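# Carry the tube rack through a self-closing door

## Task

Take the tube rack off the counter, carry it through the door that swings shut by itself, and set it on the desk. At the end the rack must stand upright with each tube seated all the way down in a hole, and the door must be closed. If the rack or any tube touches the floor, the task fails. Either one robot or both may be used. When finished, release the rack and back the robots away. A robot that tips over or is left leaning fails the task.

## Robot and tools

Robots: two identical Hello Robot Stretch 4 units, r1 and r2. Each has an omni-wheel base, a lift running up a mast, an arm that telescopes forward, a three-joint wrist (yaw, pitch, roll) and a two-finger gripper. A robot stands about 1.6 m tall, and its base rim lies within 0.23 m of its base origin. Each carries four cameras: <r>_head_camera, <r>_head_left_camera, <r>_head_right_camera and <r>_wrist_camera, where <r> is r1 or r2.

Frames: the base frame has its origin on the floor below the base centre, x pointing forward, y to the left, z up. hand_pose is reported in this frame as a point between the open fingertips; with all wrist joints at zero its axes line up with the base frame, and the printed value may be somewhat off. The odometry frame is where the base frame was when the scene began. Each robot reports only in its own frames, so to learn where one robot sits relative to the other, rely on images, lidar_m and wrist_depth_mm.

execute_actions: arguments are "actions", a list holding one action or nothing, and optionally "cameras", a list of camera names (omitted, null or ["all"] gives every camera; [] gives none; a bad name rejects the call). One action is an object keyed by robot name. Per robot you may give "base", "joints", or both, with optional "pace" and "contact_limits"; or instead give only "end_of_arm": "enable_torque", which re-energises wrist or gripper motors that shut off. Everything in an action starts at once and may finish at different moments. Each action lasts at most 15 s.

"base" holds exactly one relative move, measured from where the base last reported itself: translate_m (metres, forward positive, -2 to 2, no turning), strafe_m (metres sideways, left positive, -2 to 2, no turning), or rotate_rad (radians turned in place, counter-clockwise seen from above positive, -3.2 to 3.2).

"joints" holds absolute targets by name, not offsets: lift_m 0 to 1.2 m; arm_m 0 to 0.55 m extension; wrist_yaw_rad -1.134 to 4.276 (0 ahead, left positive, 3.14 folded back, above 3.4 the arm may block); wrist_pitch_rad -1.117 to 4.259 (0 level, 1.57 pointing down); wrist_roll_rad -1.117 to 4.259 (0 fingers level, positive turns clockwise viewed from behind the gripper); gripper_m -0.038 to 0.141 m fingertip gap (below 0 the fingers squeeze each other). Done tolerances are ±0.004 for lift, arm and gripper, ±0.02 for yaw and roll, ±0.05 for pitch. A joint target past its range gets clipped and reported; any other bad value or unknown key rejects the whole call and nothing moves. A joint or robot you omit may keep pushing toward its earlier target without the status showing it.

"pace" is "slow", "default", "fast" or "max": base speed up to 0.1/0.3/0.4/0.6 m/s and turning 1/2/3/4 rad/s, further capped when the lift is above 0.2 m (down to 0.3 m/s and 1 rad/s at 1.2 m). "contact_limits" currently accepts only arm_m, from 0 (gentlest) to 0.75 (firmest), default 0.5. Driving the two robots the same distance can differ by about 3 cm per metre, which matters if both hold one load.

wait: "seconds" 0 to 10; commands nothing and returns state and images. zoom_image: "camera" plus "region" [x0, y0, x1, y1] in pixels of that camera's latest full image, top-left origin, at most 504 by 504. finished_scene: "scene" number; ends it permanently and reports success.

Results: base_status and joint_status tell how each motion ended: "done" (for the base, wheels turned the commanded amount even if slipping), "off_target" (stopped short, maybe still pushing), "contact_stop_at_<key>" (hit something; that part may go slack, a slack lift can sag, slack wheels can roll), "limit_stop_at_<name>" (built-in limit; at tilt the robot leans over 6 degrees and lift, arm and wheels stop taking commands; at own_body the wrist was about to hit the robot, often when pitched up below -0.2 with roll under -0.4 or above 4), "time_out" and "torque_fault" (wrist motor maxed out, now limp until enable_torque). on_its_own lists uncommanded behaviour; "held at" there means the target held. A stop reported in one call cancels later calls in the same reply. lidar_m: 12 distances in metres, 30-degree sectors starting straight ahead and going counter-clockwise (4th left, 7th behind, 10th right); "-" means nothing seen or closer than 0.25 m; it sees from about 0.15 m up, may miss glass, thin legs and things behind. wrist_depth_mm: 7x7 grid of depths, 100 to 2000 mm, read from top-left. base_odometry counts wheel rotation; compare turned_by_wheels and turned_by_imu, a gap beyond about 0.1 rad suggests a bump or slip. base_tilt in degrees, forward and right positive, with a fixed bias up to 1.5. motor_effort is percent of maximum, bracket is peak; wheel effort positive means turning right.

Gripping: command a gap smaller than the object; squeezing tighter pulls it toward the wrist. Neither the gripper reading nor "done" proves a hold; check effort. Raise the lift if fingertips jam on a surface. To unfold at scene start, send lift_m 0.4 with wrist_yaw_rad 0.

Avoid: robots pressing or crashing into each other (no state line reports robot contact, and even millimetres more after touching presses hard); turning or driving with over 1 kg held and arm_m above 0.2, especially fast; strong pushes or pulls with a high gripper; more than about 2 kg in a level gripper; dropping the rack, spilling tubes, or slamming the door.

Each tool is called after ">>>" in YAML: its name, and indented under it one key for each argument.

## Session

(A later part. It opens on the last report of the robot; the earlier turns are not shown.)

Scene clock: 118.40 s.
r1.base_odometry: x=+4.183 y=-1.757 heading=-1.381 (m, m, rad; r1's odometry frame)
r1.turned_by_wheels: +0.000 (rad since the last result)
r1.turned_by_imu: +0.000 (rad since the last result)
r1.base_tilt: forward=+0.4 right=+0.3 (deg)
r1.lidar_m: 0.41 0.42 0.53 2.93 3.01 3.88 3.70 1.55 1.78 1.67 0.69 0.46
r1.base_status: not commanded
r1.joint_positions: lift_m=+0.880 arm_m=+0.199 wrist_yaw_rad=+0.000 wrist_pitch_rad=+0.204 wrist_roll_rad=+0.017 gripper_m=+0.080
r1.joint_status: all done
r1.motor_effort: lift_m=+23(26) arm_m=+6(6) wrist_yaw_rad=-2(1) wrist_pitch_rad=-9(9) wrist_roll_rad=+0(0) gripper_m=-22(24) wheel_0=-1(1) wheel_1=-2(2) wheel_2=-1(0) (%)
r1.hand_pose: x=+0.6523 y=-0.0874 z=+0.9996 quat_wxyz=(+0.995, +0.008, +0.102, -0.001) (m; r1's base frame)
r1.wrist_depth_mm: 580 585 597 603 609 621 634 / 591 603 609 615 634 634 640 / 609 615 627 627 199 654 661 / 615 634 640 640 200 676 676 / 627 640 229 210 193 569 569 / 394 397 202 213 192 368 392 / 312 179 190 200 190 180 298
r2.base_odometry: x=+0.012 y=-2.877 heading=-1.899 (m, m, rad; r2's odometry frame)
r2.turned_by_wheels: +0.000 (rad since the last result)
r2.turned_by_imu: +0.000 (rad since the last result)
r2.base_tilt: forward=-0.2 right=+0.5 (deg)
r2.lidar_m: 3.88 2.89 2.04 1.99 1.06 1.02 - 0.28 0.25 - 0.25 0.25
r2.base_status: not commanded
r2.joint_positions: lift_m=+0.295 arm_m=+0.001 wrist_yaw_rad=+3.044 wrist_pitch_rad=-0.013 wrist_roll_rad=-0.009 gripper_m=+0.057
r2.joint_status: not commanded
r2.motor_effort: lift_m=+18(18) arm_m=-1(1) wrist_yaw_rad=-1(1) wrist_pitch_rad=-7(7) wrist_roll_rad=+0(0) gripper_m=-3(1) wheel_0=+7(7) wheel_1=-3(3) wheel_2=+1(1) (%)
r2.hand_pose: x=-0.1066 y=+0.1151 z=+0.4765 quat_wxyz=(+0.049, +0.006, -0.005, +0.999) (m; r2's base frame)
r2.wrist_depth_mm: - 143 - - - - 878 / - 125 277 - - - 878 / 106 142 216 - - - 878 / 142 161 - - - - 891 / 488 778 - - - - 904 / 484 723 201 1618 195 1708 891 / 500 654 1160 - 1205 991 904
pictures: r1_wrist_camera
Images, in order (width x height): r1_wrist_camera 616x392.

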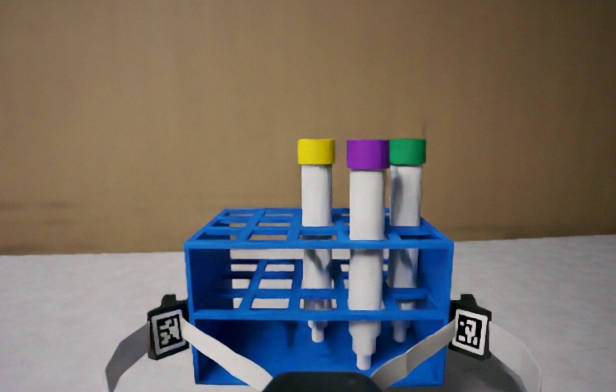

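>>> execute_actions:
  actions:
    - {"r1": {"base": {"translate_m": -2.0}, "joints": {"arm_m": 0.0}, "pace": "fast"}}
  cameras: []

>>> execute_actions:
  actions:
    - {"r1": {"base": {"translate_m": -1.0}, "pace": "fast"}}
  cameras: []

>>> execute_actions:
  actions:
    - {"r1": {"base": {"rotate_rad": -1.03}, "pace": "default"}}
  cameras: ["r1_head_camera", "r1_head_left_camera"]

Scene clock: 141.47 s.
r1.base_odometry: x=+3.805 y=+0.207 heading=-1.380 (m, m, rad; r1's odometry frame)
r1.turned_by_wheels: +0.000 (rad since the last result)
r1.turned_by_imu: -0.004 (rad since the last result)
r1.base_tilt: forward=+0.4 right=+0.2 (deg)
r1.lidar_m: 0.42 2.44 2.93 2.78 2.65 1.81 1.65 1.68 1.95 0.98 0.92 0.42
r1.base_status: done
r1.joint_positions: lift_m=+0.880 arm_m=+0.001 wrist_yaw_rad=+0.000 wrist_pitch_rad=+0.204 wrist_roll_rad=+0.017 gripper_m=+0.080
r1.joint_status: all done
r1.motor_effort: lift_m=+22(23) arm_m=-6(6) wrist_yaw_rad=+0(2) wrist_pitch_rad=-9(11) wrist_roll_rad=+0(1) gripper_m=-21(27) wheel_0=+0(5) wheel_1=+0(6) wheel_2=+1(10) (%)
r1.hand_pose: x=+0.4545 y=-0.0874 z=+0.9996 quat_wxyz=(+0.995, +0.008, +0.102, -0.001) (m; r1's base frame)
r1.wrist_depth_mm: - - - - - - - / - - - - - - - / - - - - 200 - - / - - - 224 202 - - / - - 229 209 183 - - / - - 202 212 189 - - / 1756 179 190 200 189 179 1708
r2.base_odometry: x=+0.012 y=-2.877 heading=-1.899 (m, m, rad; r2's odometry frame)
r2.turned_by_wheels: +0.000 (rad since the last result)
r2.turned_by_imu: -0.004 (rad since the last result)
r2.base_tilt: forward=-0.2 right=+0.5 (deg)
r2.lidar_m: 0.91 0.94 2.05 1.98 1.06 1.05 - 0.30 0.25 - 0.25 0.27
r2.base_status: not commanded
r2.joint_positions: lift_m=+0.295 arm_m=+0.001 wrist_yaw_rad=+3.044 wrist_pitch_rad=-0.013 wrist_roll_rad=-0.009 gripper_m=+0.057
r2.joint_status: not commanded
r2.motor_effort: lift_m=+18(18) arm_m=-1(1) wrist_yaw_rad=+0(1) wrist_pitch_rad=-7(7) wrist_roll_rad=+0(1) gripper_m=-2(2) wheel_0=+7(7) wheel_1=-3(3) wheel_2=+1(1) (%)
r2.hand_pose: x=-0.1066 y=+0.1151 z=+0.4765 quat_wxyz=(+0.049, +0.006, -0.005, +0.999) (m; r2's base frame)
r2.wrist_depth_mm: - 143 - - - - 878 / - 125 276 - - - 891 / 106 142 216 - - - 891 / 142 161 - - - - 891 / 484 778 - - - - 891 / 488 723 201 1661 195 1708 891 / 500 661 1138 - 1205 976 866
pictures: none
No camera images: the call's "cameras" was empty. Leave "cameras" out to get every camera's image.

Scene clock: 145.47 s.
r1.base_odometry: x=+3.616 y=+1.189 heading=-1.381 (m, m, rad; r1's odometry frame)
r1.turned_by_wheels: +0.000 (rad since the last result)
r1.turned_by_imu: -0.001 (rad since the last result)
r1.base_tilt: forward=+0.4 right=+0.2 (deg)
r1.lidar_m: 0.42 4.14 2.88 2.68 1.08 0.74 0.67 0.70 0.84 1.89 1.92 0.43
r1.base_status: done
r1.joint_positions: lift_m=+0.880 arm_m=+0.001 wrist_yaw_rad=+0.000 wrist_pitch_rad=+0.204 wrist_roll_rad=+0.017 gripper_m=+0.080
r1.joint_status: not commanded
r1.motor_effort: lift_m=+22(22) arm_m=-6(6) wrist_yaw_rad=-1(0) wrist_pitch_rad=-10(10) wrist_roll_rad=+1(0) gripper_m=-23(23) wheel_0=-1(3) wheel_1=+0(6) wheel_2=+0(10) (%)
r1.hand_pose: x=+0.4545 y=-0.0874 z=+0.9996 quat_wxyz=(+0.995, +0.008, +0.102, -0.001) (m; r1's base frame)
r1.wrist_depth_mm: - - - - - - 1229 / - - - - - - 1281 / - - - - 200 - 1308 / - - - 224 200 - 1336 / - - 230 209 183 1397 1397 / - - 202 212 186 1366 1205 / 1756 179 190 200 189 179 1336
r2.base_odometry: x=+0.012 y=-2.877 heading=-1.899 (m, m, rad; r2's odometry frame)
r2.turned_by_wheels: +0.000 (rad since the last result)
r2.turned_by_imu: -0.001 (rad since the last result)
r2.base_tilt: forward=-0.2 right=+0.4 (deg)
r2.lidar_m: 3.89 1.32 1.39 1.98 1.04 1.05 - 0.32 0.25 - 0.25 0.28
r2.base_status: not commanded
r2.joint_positions: lift_m=+0.295 arm_m=+0.001 wrist_yaw_rad=+3.044 wrist_pitch_rad=-0.013 wrist_roll_rad=-0.009 gripper_m=+0.057
r2.joint_status: not commanded
r2.motor_effort: lift_m=+18(18) arm_m=-1(1) wrist_yaw_rad=-1(0) wrist_pitch_rad=-7(7) wrist_roll_rad=-2(2) gripper_m=-2(4) wheel_0=+7(7) wheel_1=-3(4) wheel_2=+1(1) (%)
r2.hand_pose: x=-0.1066 y=+0.1151 z=+0.4765 quat_wxyz=(+0.049, +0.006, -0.005, +0.999) (m; r2's base frame)
r2.wrist_depth_mm: - 142 - - - - 878 / - 125 276 - - - 866 / 106 142 216 - - - 878 / 142 161 - - - - 891 / 484 788 - - - - 878 / 488 723 202 1708 195 1756 891 / 500 668 1138 - 1205 991 891
pictures: none
No camera images: the call's "cameras" was empty. Leave "cameras" out to get every camera's image.

Scene clock: 147.20 s.
r1.base_odometry: x=+3.616 y=+1.189 heading=-2.410 (m, m, rad; r1's odometry frame)
r1.turned_by_wheels: -1.030 (rad since the last result)
r1.turned_by_imu: -1.044 (rad since the last result)
r1.base_tilt: forward=+0.4 right=+0.3 (deg)
r1.lidar_m: 0.41 1.53 3.38 4.14 2.86 2.70 1.03 0.74 0.67 0.68 0.88 0.44
r1.base_status: done
r1.joint_positions: lift_m=+0.880 arm_m=+0.001 wrist_yaw_rad=+0.000 wrist_pitch_rad=+0.204 wrist_roll_rad=+0.017 gripper_m=+0.080
r1.joint_status: not commanded
r1.motor_effort: lift_m=+21(22) arm_m=-6(6) wrist_yaw_rad=-1(1) wrist_pitch_rad=-10(9) wrist_roll_rad=+0(0) gripper_m=-22(23) wheel_0=+2(5) wheel_1=+2(6) wheel_2=-1(7) (%)
r1.hand_pose: x=+0.4545 y=-0.0875 z=+0.9998 quat_wxyz=(+0.995, +0.008, +0.102, -0.001) (m; r1's base frame)
r1.wrist_depth_mm: 1255 1464 - - 1537 1366 1281 / 1308 1576 - - 1576 1430 1308 / 1308 1537 - - 200 1464 1308 / 1336 1576 - 223 200 1464 1366 / 1397 1499 230 211 182 1499 1397 / 1464 1336 202 212 187 1430 1430 / 1464 179 190 200 189 179 1464
r2.base_odometry: x=+0.012 y=-2.877 heading=-1.899 (m, m, rad; r2's odometry frame)
r2.turned_by_wheels: +0.000 (rad since the last result)
r2.turned_by_imu: -0.001 (rad since the last result)
r2.base_tilt: forward=-0.2 right=+0.4 (deg)
r2.lidar_m: 3.89 1.63 1.33 2.00 1.05 1.03 - 0.30 0.25 - 0.25 0.27
r2.base_status: not commanded
r2.joint_positions: lift_m=+0.295 arm_m=+0.001 wrist_yaw_rad=+3.044 wrist_pitch_rad=-0.013 wrist_roll_rad=-0.009 gripper_m=+0.057
r2.joint_status: not commanded
r2.motor_effort: lift_m=+18(18) arm_m=-1(1) wrist_yaw_rad=+0(1) wrist_pitch_rad=-7(7) wrist_roll_rad=-1(1) gripper_m=-4(3) wheel_0=+6(6) wheel_1=-3(3) wheel_2=+1(1) (%)
r2.hand_pose: x=-0.1066 y=+0.1151 z=+0.4765 quat_wxyz=(+0.049, +0.006, -0.005, +0.999) (m; r2's base frame)
r2.wrist_depth_mm: - 142 - - - - 878 / - 125 277 - - - 878 / 106 142 216 - - - 891 / 142 160 - - - - 891 / 488 788 - - - - 878 / 488 723 201 1661 195 1708 891 / 500 654 1138 - 1205 991 904
pictures: r1_head_camera, r1_head_left_camera
Images, in order (width x height): r1_head_camera 420x560, r1_head_left_camera 420x672.

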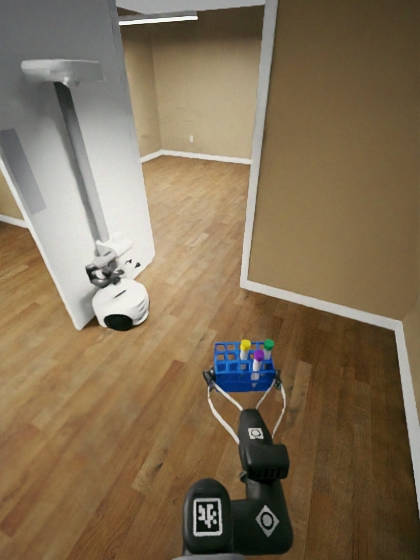

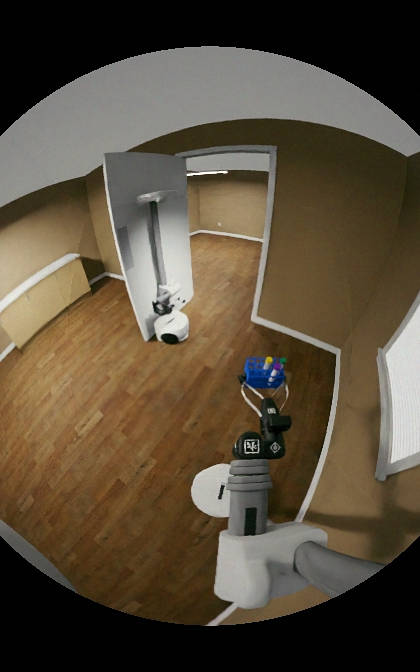

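>>> execute_actions:
  actions:
    - {"r1": {"base": {"strafe_m": 0.06}, "pace": "default"}}
  cameras: []

>>> execute_actions:
  actions:
    - {"r1": {"base": {"translate_m": 1.5}, "pace": "fast"}}
  cameras: ["r1_head_camera", "r1_head_left_camera"]

Scene clock: 154.23 s.
r1.base_odometry: x=+3.656 y=+1.145 heading=-2.410 (m, m, rad; r1's odometry frame)
r1.turned_by_wheels: +0.000 (rad since the last result)
r1.turned_by_imu: -0.003 (rad since the last result)
r1.base_tilt: forward=+0.5 right=+0.2 (deg)
r1.lidar_m: 0.42 1.53 3.34 4.06 2.84 2.67 1.14 0.79 0.72 0.75 0.97 0.43
r1.base_status: done
r1.joint_positions: lift_m=+0.880 arm_m=+0.001 wrist_yaw_rad=+0.000 wrist_pitch_rad=+0.204 wrist_roll_rad=+0.017 gripper_m=+0.080
r1.joint_status: not commanded
r1.motor_effort: lift_m=+21(21) arm_m=-6(6) wrist_yaw_rad=-1(1) wrist_pitch_rad=-10(10) wrist_roll_rad=+0(0) gripper_m=-24(25) wheel_0=+2(9) wheel_1=+0(7) wheel_2=+0(0) (%)
r1.hand_pose: x=+0.4545 y=-0.0874 z=+0.9998 quat_wxyz=(+0.995, +0.008, +0.102, -0.001) (m; r1's base frame)
r1.wrist_depth_mm: 1281 1430 - - 1537 1397 1308 / 1281 1499 - - 1576 1397 1308 / 1336 1499 - - 198 1499 1336 / 1336 1537 - 223 200 1499 1397 / 1397 1499 230 208 183 1499 1430 / 1397 1336 202 211 187 1464 1430 / 1618 179 190 200 190 179 1464
r2.base_odometry: x=+0.012 y=-2.877 heading=-1.899 (m, m, rad; r2's odometry frame)
r2.turned_by_wheels: +0.000 (rad since the last result)
r2.turned_by_imu: -0.002 (rad since the last result)
r2.base_tilt: forward=-0.2 right=+0.5 (deg)
r2.lidar_m: 3.88 1.57 1.31 1.98 1.04 1.04 - 0.30 0.25 - 0.25 0.28
r2.base_status: not commanded
r2.joint_positions: lift_m=+0.295 arm_m=+0.001 wrist_yaw_rad=+3.044 wrist_pitch_rad=-0.013 wrist_roll_rad=-0.009 gripper_m=+0.057
r2.joint_status: not commanded
r2.motor_effort: lift_m=+18(18) arm_m=-1(1) wrist_yaw_rad=+0(1) wrist_pitch_rad=-7(7) wrist_roll_rad=-1(2) gripper_m=-3(3) wheel_0=+7(7) wheel_1=-3(3) wheel_2=+1(1) (%)
r2.hand_pose: x=-0.1066 y=+0.1151 z=+0.4765 quat_wxyz=(+0.049, +0.006, -0.005, +0.999) (m; r2's base frame)
r2.wrist_depth_mm: - 142 - - - - 878 / - 125 277 - - - 878 / 106 143 216 - - - 891 / 142 160 - - - - 904 / 488 788 - - - - 891 / 488 723 201 1661 195 1661 878 / 496 654 1160 - 1182 976 904
pictures: none
No camera images: the call's "cameras" was empty. Leave "cameras" out to get every camera's image.

Scene clock: 159.50 s.
r1.base_odometry: x=+2.540 y=+0.143 heading=-2.410 (m, m, rad; r1's odometry frame)
r1.turned_by_wheels: +0.000 (rad since the last result)
r1.turned_by_imu: -0.003 (rad since the last result)
r1.base_tilt: forward=+0.4 right=+0.3 (deg)
r1.lidar_m: 0.41 0.86 0.38 0.40 4.27 4.01 2.19 1.47 1.37 0.89 0.61 0.44
r1.base_status: done
r1.joint_positions: lift_m=+0.880 arm_m=+0.001 wrist_yaw_rad=+0.000 wrist_pitch_rad=+0.204 wrist_roll_rad=+0.017 gripper_m=+0.080
r1.joint_status: not commanded
r1.motor_effort: lift_m=+21(21) arm_m=-6(6) wrist_yaw_rad=-1(2) wrist_pitch_rad=-9(10) wrist_roll_rad=+0(1) gripper_m=-24(21) wheel_0=-1(4) wheel_1=-1(5) wheel_2=-1(11) (%)
r1.hand_pose: x=+0.4545 y=-0.0874 z=+0.9998 quat_wxyz=(+0.995, +0.008, +0.102, -0.001) (m; r1's base frame)
r1.wrist_depth_mm: 759 - - - - - - / 741 - - - - - - / 759 - - - 200 - - / 759 - - 224 201 - - / 778 - 229 210 182 - - / 768 - 202 211 187 - - / 788 179 190 200 188 179 1708
r2.base_odometry: x=+0.012 y=-2.877 heading=-1.899 (m, m, rad; r2's odometry frame)
r2.turned_by_wheels: +0.000 (rad since the last result)
r2.turned_by_imu: -0.002 (rad since the last result)
r2.base_tilt: forward=-0.2 right=+0.4 (deg)
r2.lidar_m: 3.88 2.94 2.06 0.39 0.42 0.65 - 0.31 0.25 - 0.25 0.27
r2.base_status: not commanded
r2.joint_positions: lift_m=+0.295 arm_m=+0.001 wrist_yaw_rad=+3.044 wrist_pitch_rad=-0.013 wrist_roll_rad=-0.009 gripper_m=+0.057
r2.joint_status: not commanded
r2.motor_effort: lift_m=+18(18) arm_m=-1(1) wrist_yaw_rad=+0(1) wrist_pitch_rad=-7(7) wrist_roll_rad=-3(2) gripper_m=-2(3) wheel_0=+7(7) wheel_1=-3(3) wheel_2=+1(1) (%)
r2.hand_pose: x=-0.1066 y=+0.1151 z=+0.4765 quat_wxyz=(+0.049, +0.006, -0.005, +0.999) (m; r2's base frame)
r2.wrist_depth_mm: - 143 - - - - 878 / - 125 276 - - - 891 / 106 142 217 - - - 891 / 142 160 - - - - 891 / 488 788 - - - - 878 / 484 723 200 1618 195 1708 891 / 500 654 1160 - 1182 1008 891
pictures: r1_head_camera, r1_head_left_camera
Images, in order (width x height): r1_head_camera 420x560, r1_head_left_camera 420x672.

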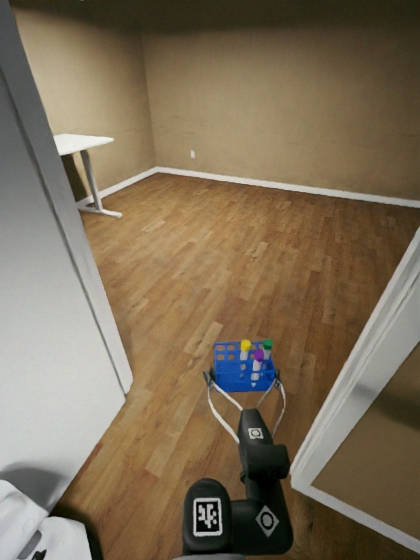

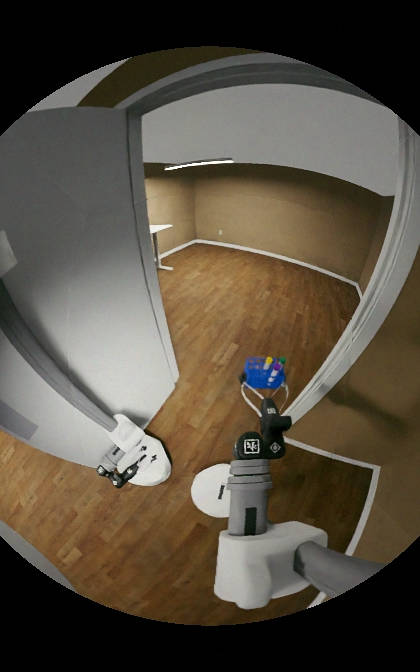

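>>> execute_actions:
  actions:
    - {"r1": {"base": {"translate_m": 1.8}, "pace": "fast"}}
  cameras: []

>>> execute_actions:
  actions:
    - {"r1": {"base": {"rotate_rad": 1.12}, "joints": {"lift_m": 0.95}, "pace": "default"}, "r2": {"base": {"translate_m": 0.7}, "pace": "default"}}
  cameras: ["r1_head_camera", "r1_wrist_camera"]

Scene clock: 170.57 s.
r1.base_odometry: x=+1.200 y=-1.059 heading=-2.410 (m, m, rad; r1's odometry frame)
r1.turned_by_wheels: +0.000 (rad since the last result)
r1.turned_by_imu: -0.005 (rad since the last result)
r1.base_tilt: forward=+0.4 right=+0.3 (deg)
r1.lidar_m: 0.43 1.85 1.69 1.36 0.93 0.88 1.66 1.28 2.17 2.24 2.96 0.43
r1.base_status: done
r1.joint_positions: lift_m=+0.880 arm_m=+0.001 wrist_yaw_rad=+0.000 wrist_pitch_rad=+0.204 wrist_roll_rad=+0.017 gripper_m=+0.080
r1.joint_status: not commanded
r1.motor_effort: lift_m=+21(21) arm_m=-6(6) wrist_yaw_rad=-1(2) wrist_pitch_rad=-9(10) wrist_roll_rad=+0(0) gripper_m=-21(22) wheel_0=+0(5) wheel_1=-1(6) wheel_2=-1(9) (%)
r1.hand_pose: x=+0.4545 y=-0.0874 z=+0.9998 quat_wxyz=(+0.995, +0.008, +0.102, -0.001) (m; r1's base frame)
r1.wrist_depth_mm: - - - - - - - / - - - - - - - / - - - - 199 - - / - - - - 202 - - / - - 229 208 183 - - / - - 202 211 189 - - / 1708 179 190 200 190 179 1708
r2.base_odometry: x=+0.012 y=-2.877 heading=-1.899 (m, m, rad; r2's odometry frame)
r2.turned_by_wheels: +0.000 (rad since the last result)
r2.turned_by_imu: -0.004 (rad since the last result)
r2.base_tilt: forward=-0.2 right=+0.4 (deg)
r2.lidar_m: 3.88 2.90 2.06 1.98 1.03 1.06 1.54 0.30 0.25 - 0.25 0.28
r2.base_status: not commanded
r2.joint_positions: lift_m=+0.295 arm_m=+0.001 wrist_yaw_rad=+3.044 wrist_pitch_rad=-0.013 wrist_roll_rad=-0.009 gripper_m=+0.057
r2.joint_status: not commanded
r2.motor_effort: lift_m=+18(18) arm_m=-1(1) wrist_yaw_rad=-1(1) wrist_pitch_rad=-7(7) wrist_roll_rad=-1(0) gripper_m=-3(4) wheel_0=+6(7) wheel_1=-4(3) wheel_2=+1(1) (%)
r2.hand_pose: x=-0.1066 y=+0.1151 z=+0.4765 quat_wxyz=(+0.049, +0.006, -0.005, +0.999) (m; r2's base frame)
r2.wrist_depth_mm: - 143 1708 - - - 878 / - 125 276 - - - 891 / 106 142 216 - - - 878 / 142 160 - - - - 878 / 484 798 1756 - - - 904 / 488 707 201 1618 195 1708 878 / 500 647 1160 - 1229 991 891
pictures: none
No camera images: the call's "cameras" was empty. Leave "cameras" out to get every camera's image.

Scene clock: 174.37 s.
r1.base_odometry: x=+1.200 y=-1.059 heading=-1.291 (m, m, rad; r1's odometry frame)
r1.turned_by_wheels: +1.120 (rad since the last result)
r1.turned_by_imu: +1.133 (rad since the last result)
r1.base_tilt: forward=+0.4 right=+0.3 (deg)
r1.lidar_m: 0.41 1.24 0.90 0.84 1.32 1.28 2.21 2.30 3.18 3.12 3.26 0.42
r1.base_status: done
r1.joint_positions: lift_m=+0.950 arm_m=+0.001 wrist_yaw_rad=+0.000 wrist_pitch_rad=+0.204 wrist_roll_rad=+0.017 gripper_m=+0.080
r1.joint_status: all done
r1.motor_effort: lift_m=+22(23) arm_m=-6(6) wrist_yaw_rad=-2(1) wrist_pitch_rad=-11(9) wrist_roll_rad=+1(2) gripper_m=-23(22) wheel_0=+0(5) wheel_1=+0(5) wheel_2=-1(7) (%)
r1.hand_pose: x=+0.4545 y=-0.0874 z=+1.0696 quat_wxyz=(+0.995, +0.008, +0.102, -0.001) (m; r1's base frame)
r1.wrist_depth_mm: 1308 1808 - - - - - / 1281 1863 - - - - - / 1281 1756 - - 199 - - / 1308 1863 - 1537 200 1863 - / 1281 1863 229 209 185 - - / 1255 1618 202 213 189 1863 - / 1308 179 190 200 190 179 1863
r2.base_odometry: x=-0.214 y=-3.540 heading=-1.899 (m, m, rad; r2's odometry frame)
r2.turned_by_wheels: +0.000 (rad since the last result)
r2.turned_by_imu: -0.002 (rad since the last result)
r2.base_tilt: forward=-0.2 right=+0.3 (deg)
r2.lidar_m: 3.19 2.94 2.11 2.00 2.07 0.56 0.57 1.49 2.00 2.08 2.14 3.33
r2.base_status: done
r2.joint_positions: lift_m=+0.295 arm_m=+0.001 wrist_yaw_rad=+3.044 wrist_pitch_rad=-0.013 wrist_roll_rad=-0.009 gripper_m=+0.057
r2.joint_status: not commanded
r2.motor_effort: lift_m=+18(18) arm_m=-1(1) wrist_yaw_rad=+1(0) wrist_pitch_rad=-7(7) wrist_roll_rad=-2(1) gripper_m=-2(3) wheel_0=+1(10) wheel_1=+1(2) wheel_2=+0(9) (%)
r2.hand_pose: x=-0.1066 y=+0.1151 z=+0.4765 quat_wxyz=(+0.049, +0.006, -0.005, +0.999) (m; r2's base frame)
r2.wrist_depth_mm: - 143 1098 732 - 1537 1618 / - 125 277 759 - 1576 1576 / 106 143 217 759 - 1537 1537 / 142 160 1042 759 - 1537 1618 / 1464 1430 1255 759 - 1618 1618 / 1430 1499 200 699 195 1537 1618 / 1025 991 1098 - 1205 1098 1205
pictures: r1_head_camera, r1_wrist_camera
Images, in order (width x height): r1_head_camera 420x560, r1_wrist_camera 616x392.

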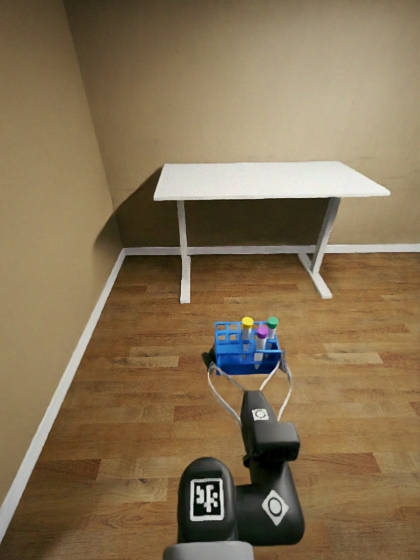

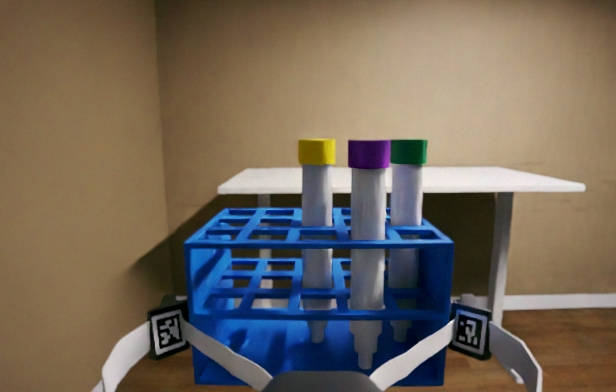

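>>> execute_actions:
  actions:
    - {"r1": {"base": {"translate_m": 1.1}, "joints": {"arm_m": 0.36}, "pace": "fast"}}
  cameras: ["r1_head_camera", "r1_wrist_camera"]

Scene clock: 184.63 s.
r1.base_odometry: x=+1.504 y=-2.116 heading=-1.290 (m, m, rad; r1's odometry frame)
r1.turned_by_wheels: +0.000 (rad since the last result)
r1.turned_by_imu: -0.004 (rad since the last result)
r1.base_tilt: forward=+0.4 right=+0.3 (deg)
r1.lidar_m: 0.60 0.65 0.88 0.85 0.91 1.26 3.38 3.43 3.26 3.13 0.92 0.64
r1.base_status: done
r1.joint_positions: lift_m=+0.950 arm_m=+0.359 wrist_yaw_rad=+0.000 wrist_pitch_rad=+0.204 wrist_roll_rad=+0.017 gripper_m=+0.080
r1.joint_status: all done
r1.motor_effort: lift_m=+22(23) arm_m=+6(6) wrist_yaw_rad=-1(1) wrist_pitch_rad=-9(9) wrist_roll_rad=+0(1) gripper_m=-22(21) wheel_0=+1(8) wheel_1=+0(5) wheel_2=+2(10) (%)
r1.hand_pose: x=+0.8124 y=-0.0874 z=+1.0697 quat_wxyz=(+0.995, +0.008, +0.102, -0.001) (m; r1's base frame)
r1.wrist_depth_mm: 809 788 798 788 778 778 778 / 820 809 809 820 809 798 788 / 842 842 831 820 201 809 809 / 866 866 854 224 202 831 842 / 891 683 230 210 184 654 654 / 455 455 202 212 187 424 449 / 359 179 190 200 190 179 347
r2.base_odometry: x=-0.214 y=-3.540 heading=-1.899 (m, m, rad; r2's odometry frame)
r2.turned_by_wheels: +0.000 (rad since the last result)
r2.turned_by_imu: -0.004 (rad since the last result)
r2.base_tilt: forward=-0.3 right=+0.4 (deg)
r2.lidar_m: 3.18 2.94 2.11 1.99 2.06 1.50 1.43 1.48 1.99 2.08 2.14 3.34
r2.base_status: not commanded
r2.joint_positions: lift_m=+0.295 arm_m=+0.001 wrist_yaw_rad=+3.044 wrist_pitch_rad=-0.013 wrist_roll_rad=-0.009 gripper_m=+0.057
r2.joint_status: not commanded
r2.motor_effort: lift_m=+18(18) arm_m=-1(1) wrist_yaw_rad=+0(2) wrist_pitch_rad=-7(7) wrist_roll_rad=-1(2) gripper_m=-3(4) wheel_0=+1(0) wheel_1=+1(1) wheel_2=+0(0) (%)
r2.hand_pose: x=-0.1066 y=+0.1151 z=+0.4765 quat_wxyz=(+0.049, +0.006, -0.005, +0.999) (m; r2's base frame)
r2.wrist_depth_mm: - 142 1499 1499 1537 1537 1537 / - 125 277 1499 1537 1576 1618 / 107 142 216 1499 1576 1618 1618 / 142 160 1499 1499 1537 1537 1618 / 1499 1499 1499 1499 1576 1661 1576 / 1397 1464 201 1537 195 1537 1576 / 1025 1008 1138 - 1182 1138 1182
pictures: r1_head_camera, r1_wrist_camera
Images, in order (width x height): r1_head_camera 420x560, r1_wrist_camera 616x392.

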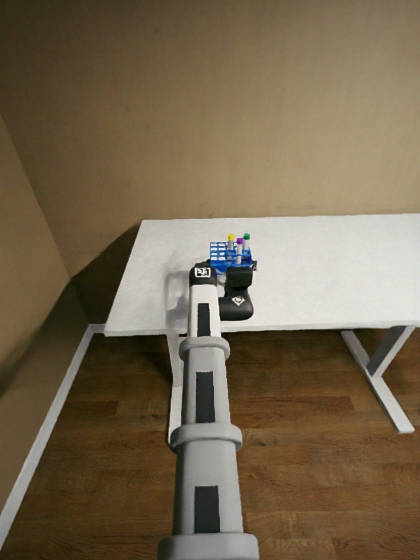

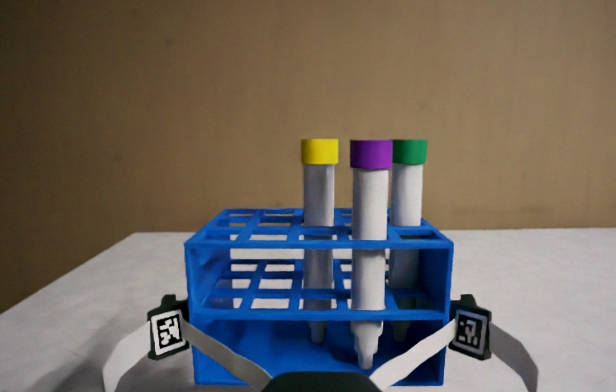

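>>> execute_actions:
  actions:
    - {"r1": {"joints": {"lift_m": 0.862}, "pace": "slow"}}
  cameras: []

>>> execute_actions:
  actions:
    - {"r1": {"joints": {"gripper_m": 0.141}}}
  cameras: []

>>> execute_actions:
  actions:
    - {"r1": {"joints": {"arm_m": 0.0}, "pace": "default"}}
  cameras: ["r1_head_camera", "r1_wrist_camera", "r2_wrist_camera"]

Scene clock: 194.47 s.
r1.base_odometry: x=+1.504 y=-2.116 heading=-1.290 (m, m, rad; r1's odometry frame)
r1.turned_by_wheels: +0.000 (rad since the last result)
r1.turned_by_imu: -0.004 (rad since the last result)
r1.base_tilt: forward=+0.4 right=+0.2 (deg)
r1.lidar_m: 0.62 0.64 0.88 0.85 0.89 1.26 3.37 3.45 3.25 3.11 0.90 0.65
r1.base_status: not commanded
r1.joint_positions: lift_m=+0.862 arm_m=+0.359 wrist_yaw_rad=+0.000 wrist_pitch_rad=+0.204 wrist_roll_rad=+0.017 gripper_m=+0.080
r1.joint_status: all done
r1.motor_effort: lift_m=+17(21) arm_m=+6(6) wrist_yaw_rad=-2(2) wrist_pitch_rad=-10(9) wrist_roll_rad=+1(0) gripper_m=-22(24) wheel_0=+1(1) wheel_1=+0(0) wheel_2=+2(2) (%)
r1.hand_pose: x=+0.8124 y=-0.0874 z=+0.9821 quat_wxyz=(+0.995, +0.008, +0.102, -0.001) (m; r1's base frame)
r1.wrist_depth_mm: 798 788 798 788 778 778 778 / 820 809 809 809 798 788 788 / 831 842 831 831 199 820 809 / 878 842 759 640 201 741 732 / 407 410 229 208 183 397 394 / 274 276 202 211 188 254 270 / 215 179 190 200 189 179 208
r2.base_odometry: x=-0.214 y=-3.540 heading=-1.899 (m, m, rad; r2's odometry frame)
r2.turned_by_wheels: +0.000 (rad since the last result)
r2.turned_by_imu: -0.003 (rad since the last result)
r2.base_tilt: forward=-0.2 right=+0.4 (deg)
r2.lidar_m: 3.19 2.93 2.11 1.99 2.06 1.51 1.42 1.46 2.00 2.09 2.12 3.32
r2.base_status: not commanded
r2.joint_positions: lift_m=+0.295 arm_m=+0.001 wrist_yaw_rad=+3.044 wrist_pitch_rad=-0.013 wrist_roll_rad=-0.009 gripper_m=+0.057
r2.joint_status: not commanded
r2.motor_effort: lift_m=+18(18) arm_m=-1(1) wrist_yaw_rad=-1(0) wrist_pitch_rad=-8(7) wrist_roll_rad=+2(1) gripper_m=-3(3) wheel_0=+1(1) wheel_1=+1(1) wheel_2=+0(0) (%)
r2.hand_pose: x=-0.1066 y=+0.1151 z=+0.4765 quat_wxyz=(+0.049, +0.006, -0.005, +0.999) (m; r2's base frame)
r2.wrist_depth_mm: - 142 1499 1499 1537 1576 1576 / - 125 276 1576 1537 1576 1618 / 106 142 216 1576 1576 1576 1537 / 142 160 1537 1537 1576 1537 1576 / 1499 1537 1499 1499 1576 1618 1618 / 1397 1499 200 1499 195 1576 1618 / 1042 1025 1160 - 1205 1138 1182
pictures: none
No camera images: the call's "cameras" was empty. Leave "cameras" out to get every camera's image.

Scene clock: 196.10 s.
r1.base_odometry: x=+1.504 y=-2.116 heading=-1.290 (m, m, rad; r1's odometry frame)
r1.turned_by_wheels: +0.000 (rad since the last result)
r1.turned_by_imu: -0.001 (rad since the last result)
r1.base_tilt: forward=+0.4 right=+0.3 (deg)
r1.lidar_m: 0.61 0.63 0.87 0.84 0.91 1.25 3.36 3.43 3.27 3.12 0.94 0.66
r1.base_status: not commanded
r1.joint_positions: lift_m=+0.862 arm_m=+0.359 wrist_yaw_rad=+0.000 wrist_pitch_rad=+0.203 wrist_roll_rad=+0.017 gripper_m=+0.141
r1.joint_status: all done
r1.motor_effort: lift_m=+17(17) arm_m=+6(6) wrist_yaw_rad=-1(1) wrist_pitch_rad=-7(10) wrist_roll_rad=+0(0) gripper_m=+3(21) wheel_0=+1(1) wheel_1=+0(1) wheel_2=+2(2) (%)
r1.hand_pose: x=+0.8125 y=-0.0874 z=+0.9824 quat_wxyz=(+0.995, +0.008, +0.101, -0.001) (m; r1's base frame)
r1.wrist_depth_mm: 809 798 788 788 778 778 768 / 831 820 809 798 798 798 798 / 842 820 831 820 820 820 809 / 866 842 768 647 216 750 741 / 410 410 241 223 196 402 399 / 274 260 213 230 198 211 272 / 217 209 201 157 198 206 210
r2.base_odometry: x=-0.214 y=-3.540 heading=-1.899 (m, m, rad; r2's odometry frame)
r2.turned_by_wheels: +0.000 (rad since the last result)
r2.turned_by_imu: -0.001 (rad since the last result)
r2.base_tilt: forward=-0.2 right=+0.4 (deg)
r2.lidar_m: 3.18 2.94 2.14 1.99 2.07 1.51 1.42 1.49 2.00 2.08 2.15 3.35
r2.base_status: not commanded
r2.joint_positions: lift_m=+0.295 arm_m=+0.001 wrist_yaw_rad=+3.044 wrist_pitch_rad=-0.013 wrist_roll_rad=-0.009 gripper_m=+0.057
r2.joint_status: not commanded
r2.motor_effort: lift_m=+18(18) arm_m=-1(1) wrist_yaw_rad=+0(1) wrist_pitch_rad=-7(7) wrist_roll_rad=+0(2) gripper_m=-2(2) wheel_0=+1(1) wheel_1=+1(1) wheel_2=+0(0) (%)
r2.hand_pose: x=-0.1066 y=+0.1151 z=+0.4765 quat_wxyz=(+0.049, +0.006, -0.005, +0.999) (m; r2's base frame)
r2.wrist_depth_mm: - 143 1499 1499 1576 1576 1618 / - 125 278 1499 1537 1618 1576 / 106 142 216 1537 1537 1576 1576 / 143 160 1499 1537 1576 1618 1537 / 1464 1464 1499 1537 1537 1661 1618 / 1397 1499 200 1537 195 1576 1618 / 1060 1008 1160 - 1182 1118 1205
pictures: none
No camera images: the call's "cameras" was empty. Leave "cameras" out to get every camera's image.

Scene clock: 198.27 s.
r1.base_odometry: x=+1.504 y=-2.116 heading=-1.290 (m, m, rad; r1's odometry frame)
r1.turned_by_wheels: +0.000 (rad since the last result)
r1.turned_by_imu: -0.001 (rad since the last result)
r1.base_tilt: forward=+0.4 right=+0.3 (deg)
r1.lidar_m: 0.60 0.64 0.86 0.84 0.90 1.24 3.38 3.42 3.22 3.12 0.92 0.66
r1.base_status: not commanded
r1.joint_positions: lift_m=+0.862 arm_m=+0.001 wrist_yaw_rad=+0.000 wrist_pitch_rad=+0.202 wrist_roll_rad=+0.017 gripper_m=+0.141
r1.joint_status: all done
r1.motor_effort: lift_m=+17(17) arm_m=-6(7) wrist_yaw_rad=-1(2) wrist_pitch_rad=-6(7) wrist_roll_rad=-1(0) gripper_m=+1(1) wheel_0=+1(0) wheel_1=+0(1) wheel_2=+2(2) (%)
r1.hand_pose: x=+0.4546 y=-0.0874 z=+0.9824 quat_wxyz=(+0.995, +0.008, +0.101, -0.001) (m; r1's base frame)
r1.wrist_depth_mm: 1138 1098 1118 1118 1118 1098 1078 / 1160 1160 1138 1118 1118 1118 1118 / 1182 1182 1182 1160 1160 1160 1160 / 1229 1205 788 564 768 759 759 / 415 418 421 415 415 410 442 / 1255 1255 778 1255 1255 211 1229 / 1255 1308 1098 157 1281 1281 1281
r2.base_odometry: x=-0.214 y=-3.540 heading=-1.899 (m, m, rad; r2's odometry frame)
r2.turned_by_wheels: +0.000 (rad since the last result)
r2.turned_by_imu: -0.001 (rad since the last result)
r2.base_tilt: forward=-0.2 right=+0.4 (deg)
r2.lidar_m: 3.18 2.92 2.11 1.97 2.05 1.51 1.43 1.46 1.99 2.07 2.13 3.34
r2.base_status: not commanded
r2.joint_positions: lift_m=+0.295 arm_m=+0.001 wrist_yaw_rad=+3.044 wrist_pitch_rad=-0.013 wrist_roll_rad=-0.009 gripper_m=+0.057
r2.joint_status: not commanded
r2.motor_effort: lift_m=+18(18) arm_m=-1(1) wrist_yaw_rad=+1(0) wrist_pitch_rad=-7(8) wrist_roll_rad=+0(1) gripper_m=-3(3) wheel_0=+0(0) wheel_1=+1(1) wheel_2=+0(0) (%)
r2.hand_pose: x=-0.1066 y=+0.1151 z=+0.4765 quat_wxyz=(+0.049, +0.006, -0.005, +0.999) (m; r2's base frame)
r2.wrist_depth_mm: - 142 1499 1499 1576 1576 1576 / - 125 276 1537 1576 1576 1576 / 106 143 217 1499 1499 1576 1618 / 142 160 1537 1499 1537 1576 1618 / 1464 1499 1499 1576 1537 1576 1537 / 1397 1464 201 1499 194 1576 1576 / 1042 1008 1160 - 1205 1118 1182
pictures: r1_head_camera, r1_wrist_camera, r2_wrist_camera
Images, in order (width x height): r1_head_camera 420x560, r1_wrist_camera 616x392, r2_wrist_camera 616x392.

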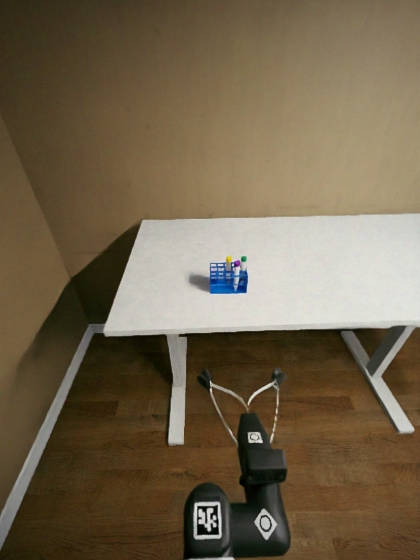

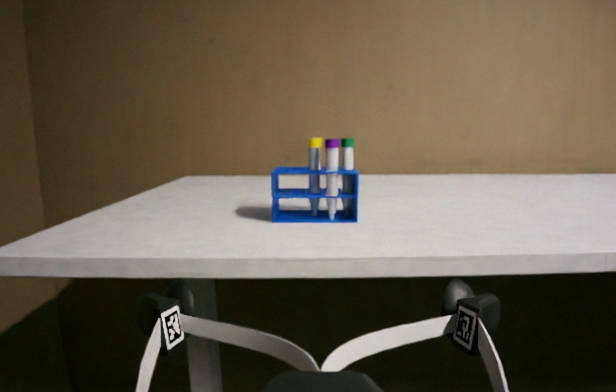

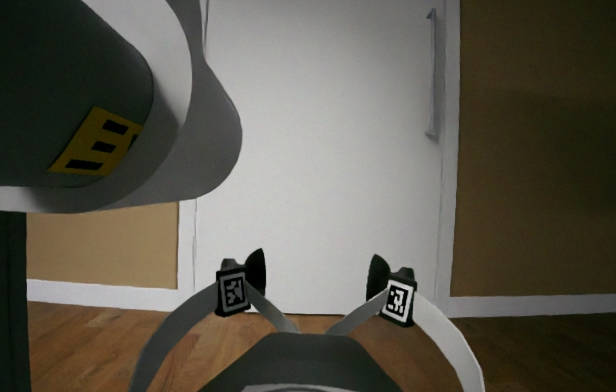

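>>> finished_scene:
  scene: 2

The scene is finished: the task was done.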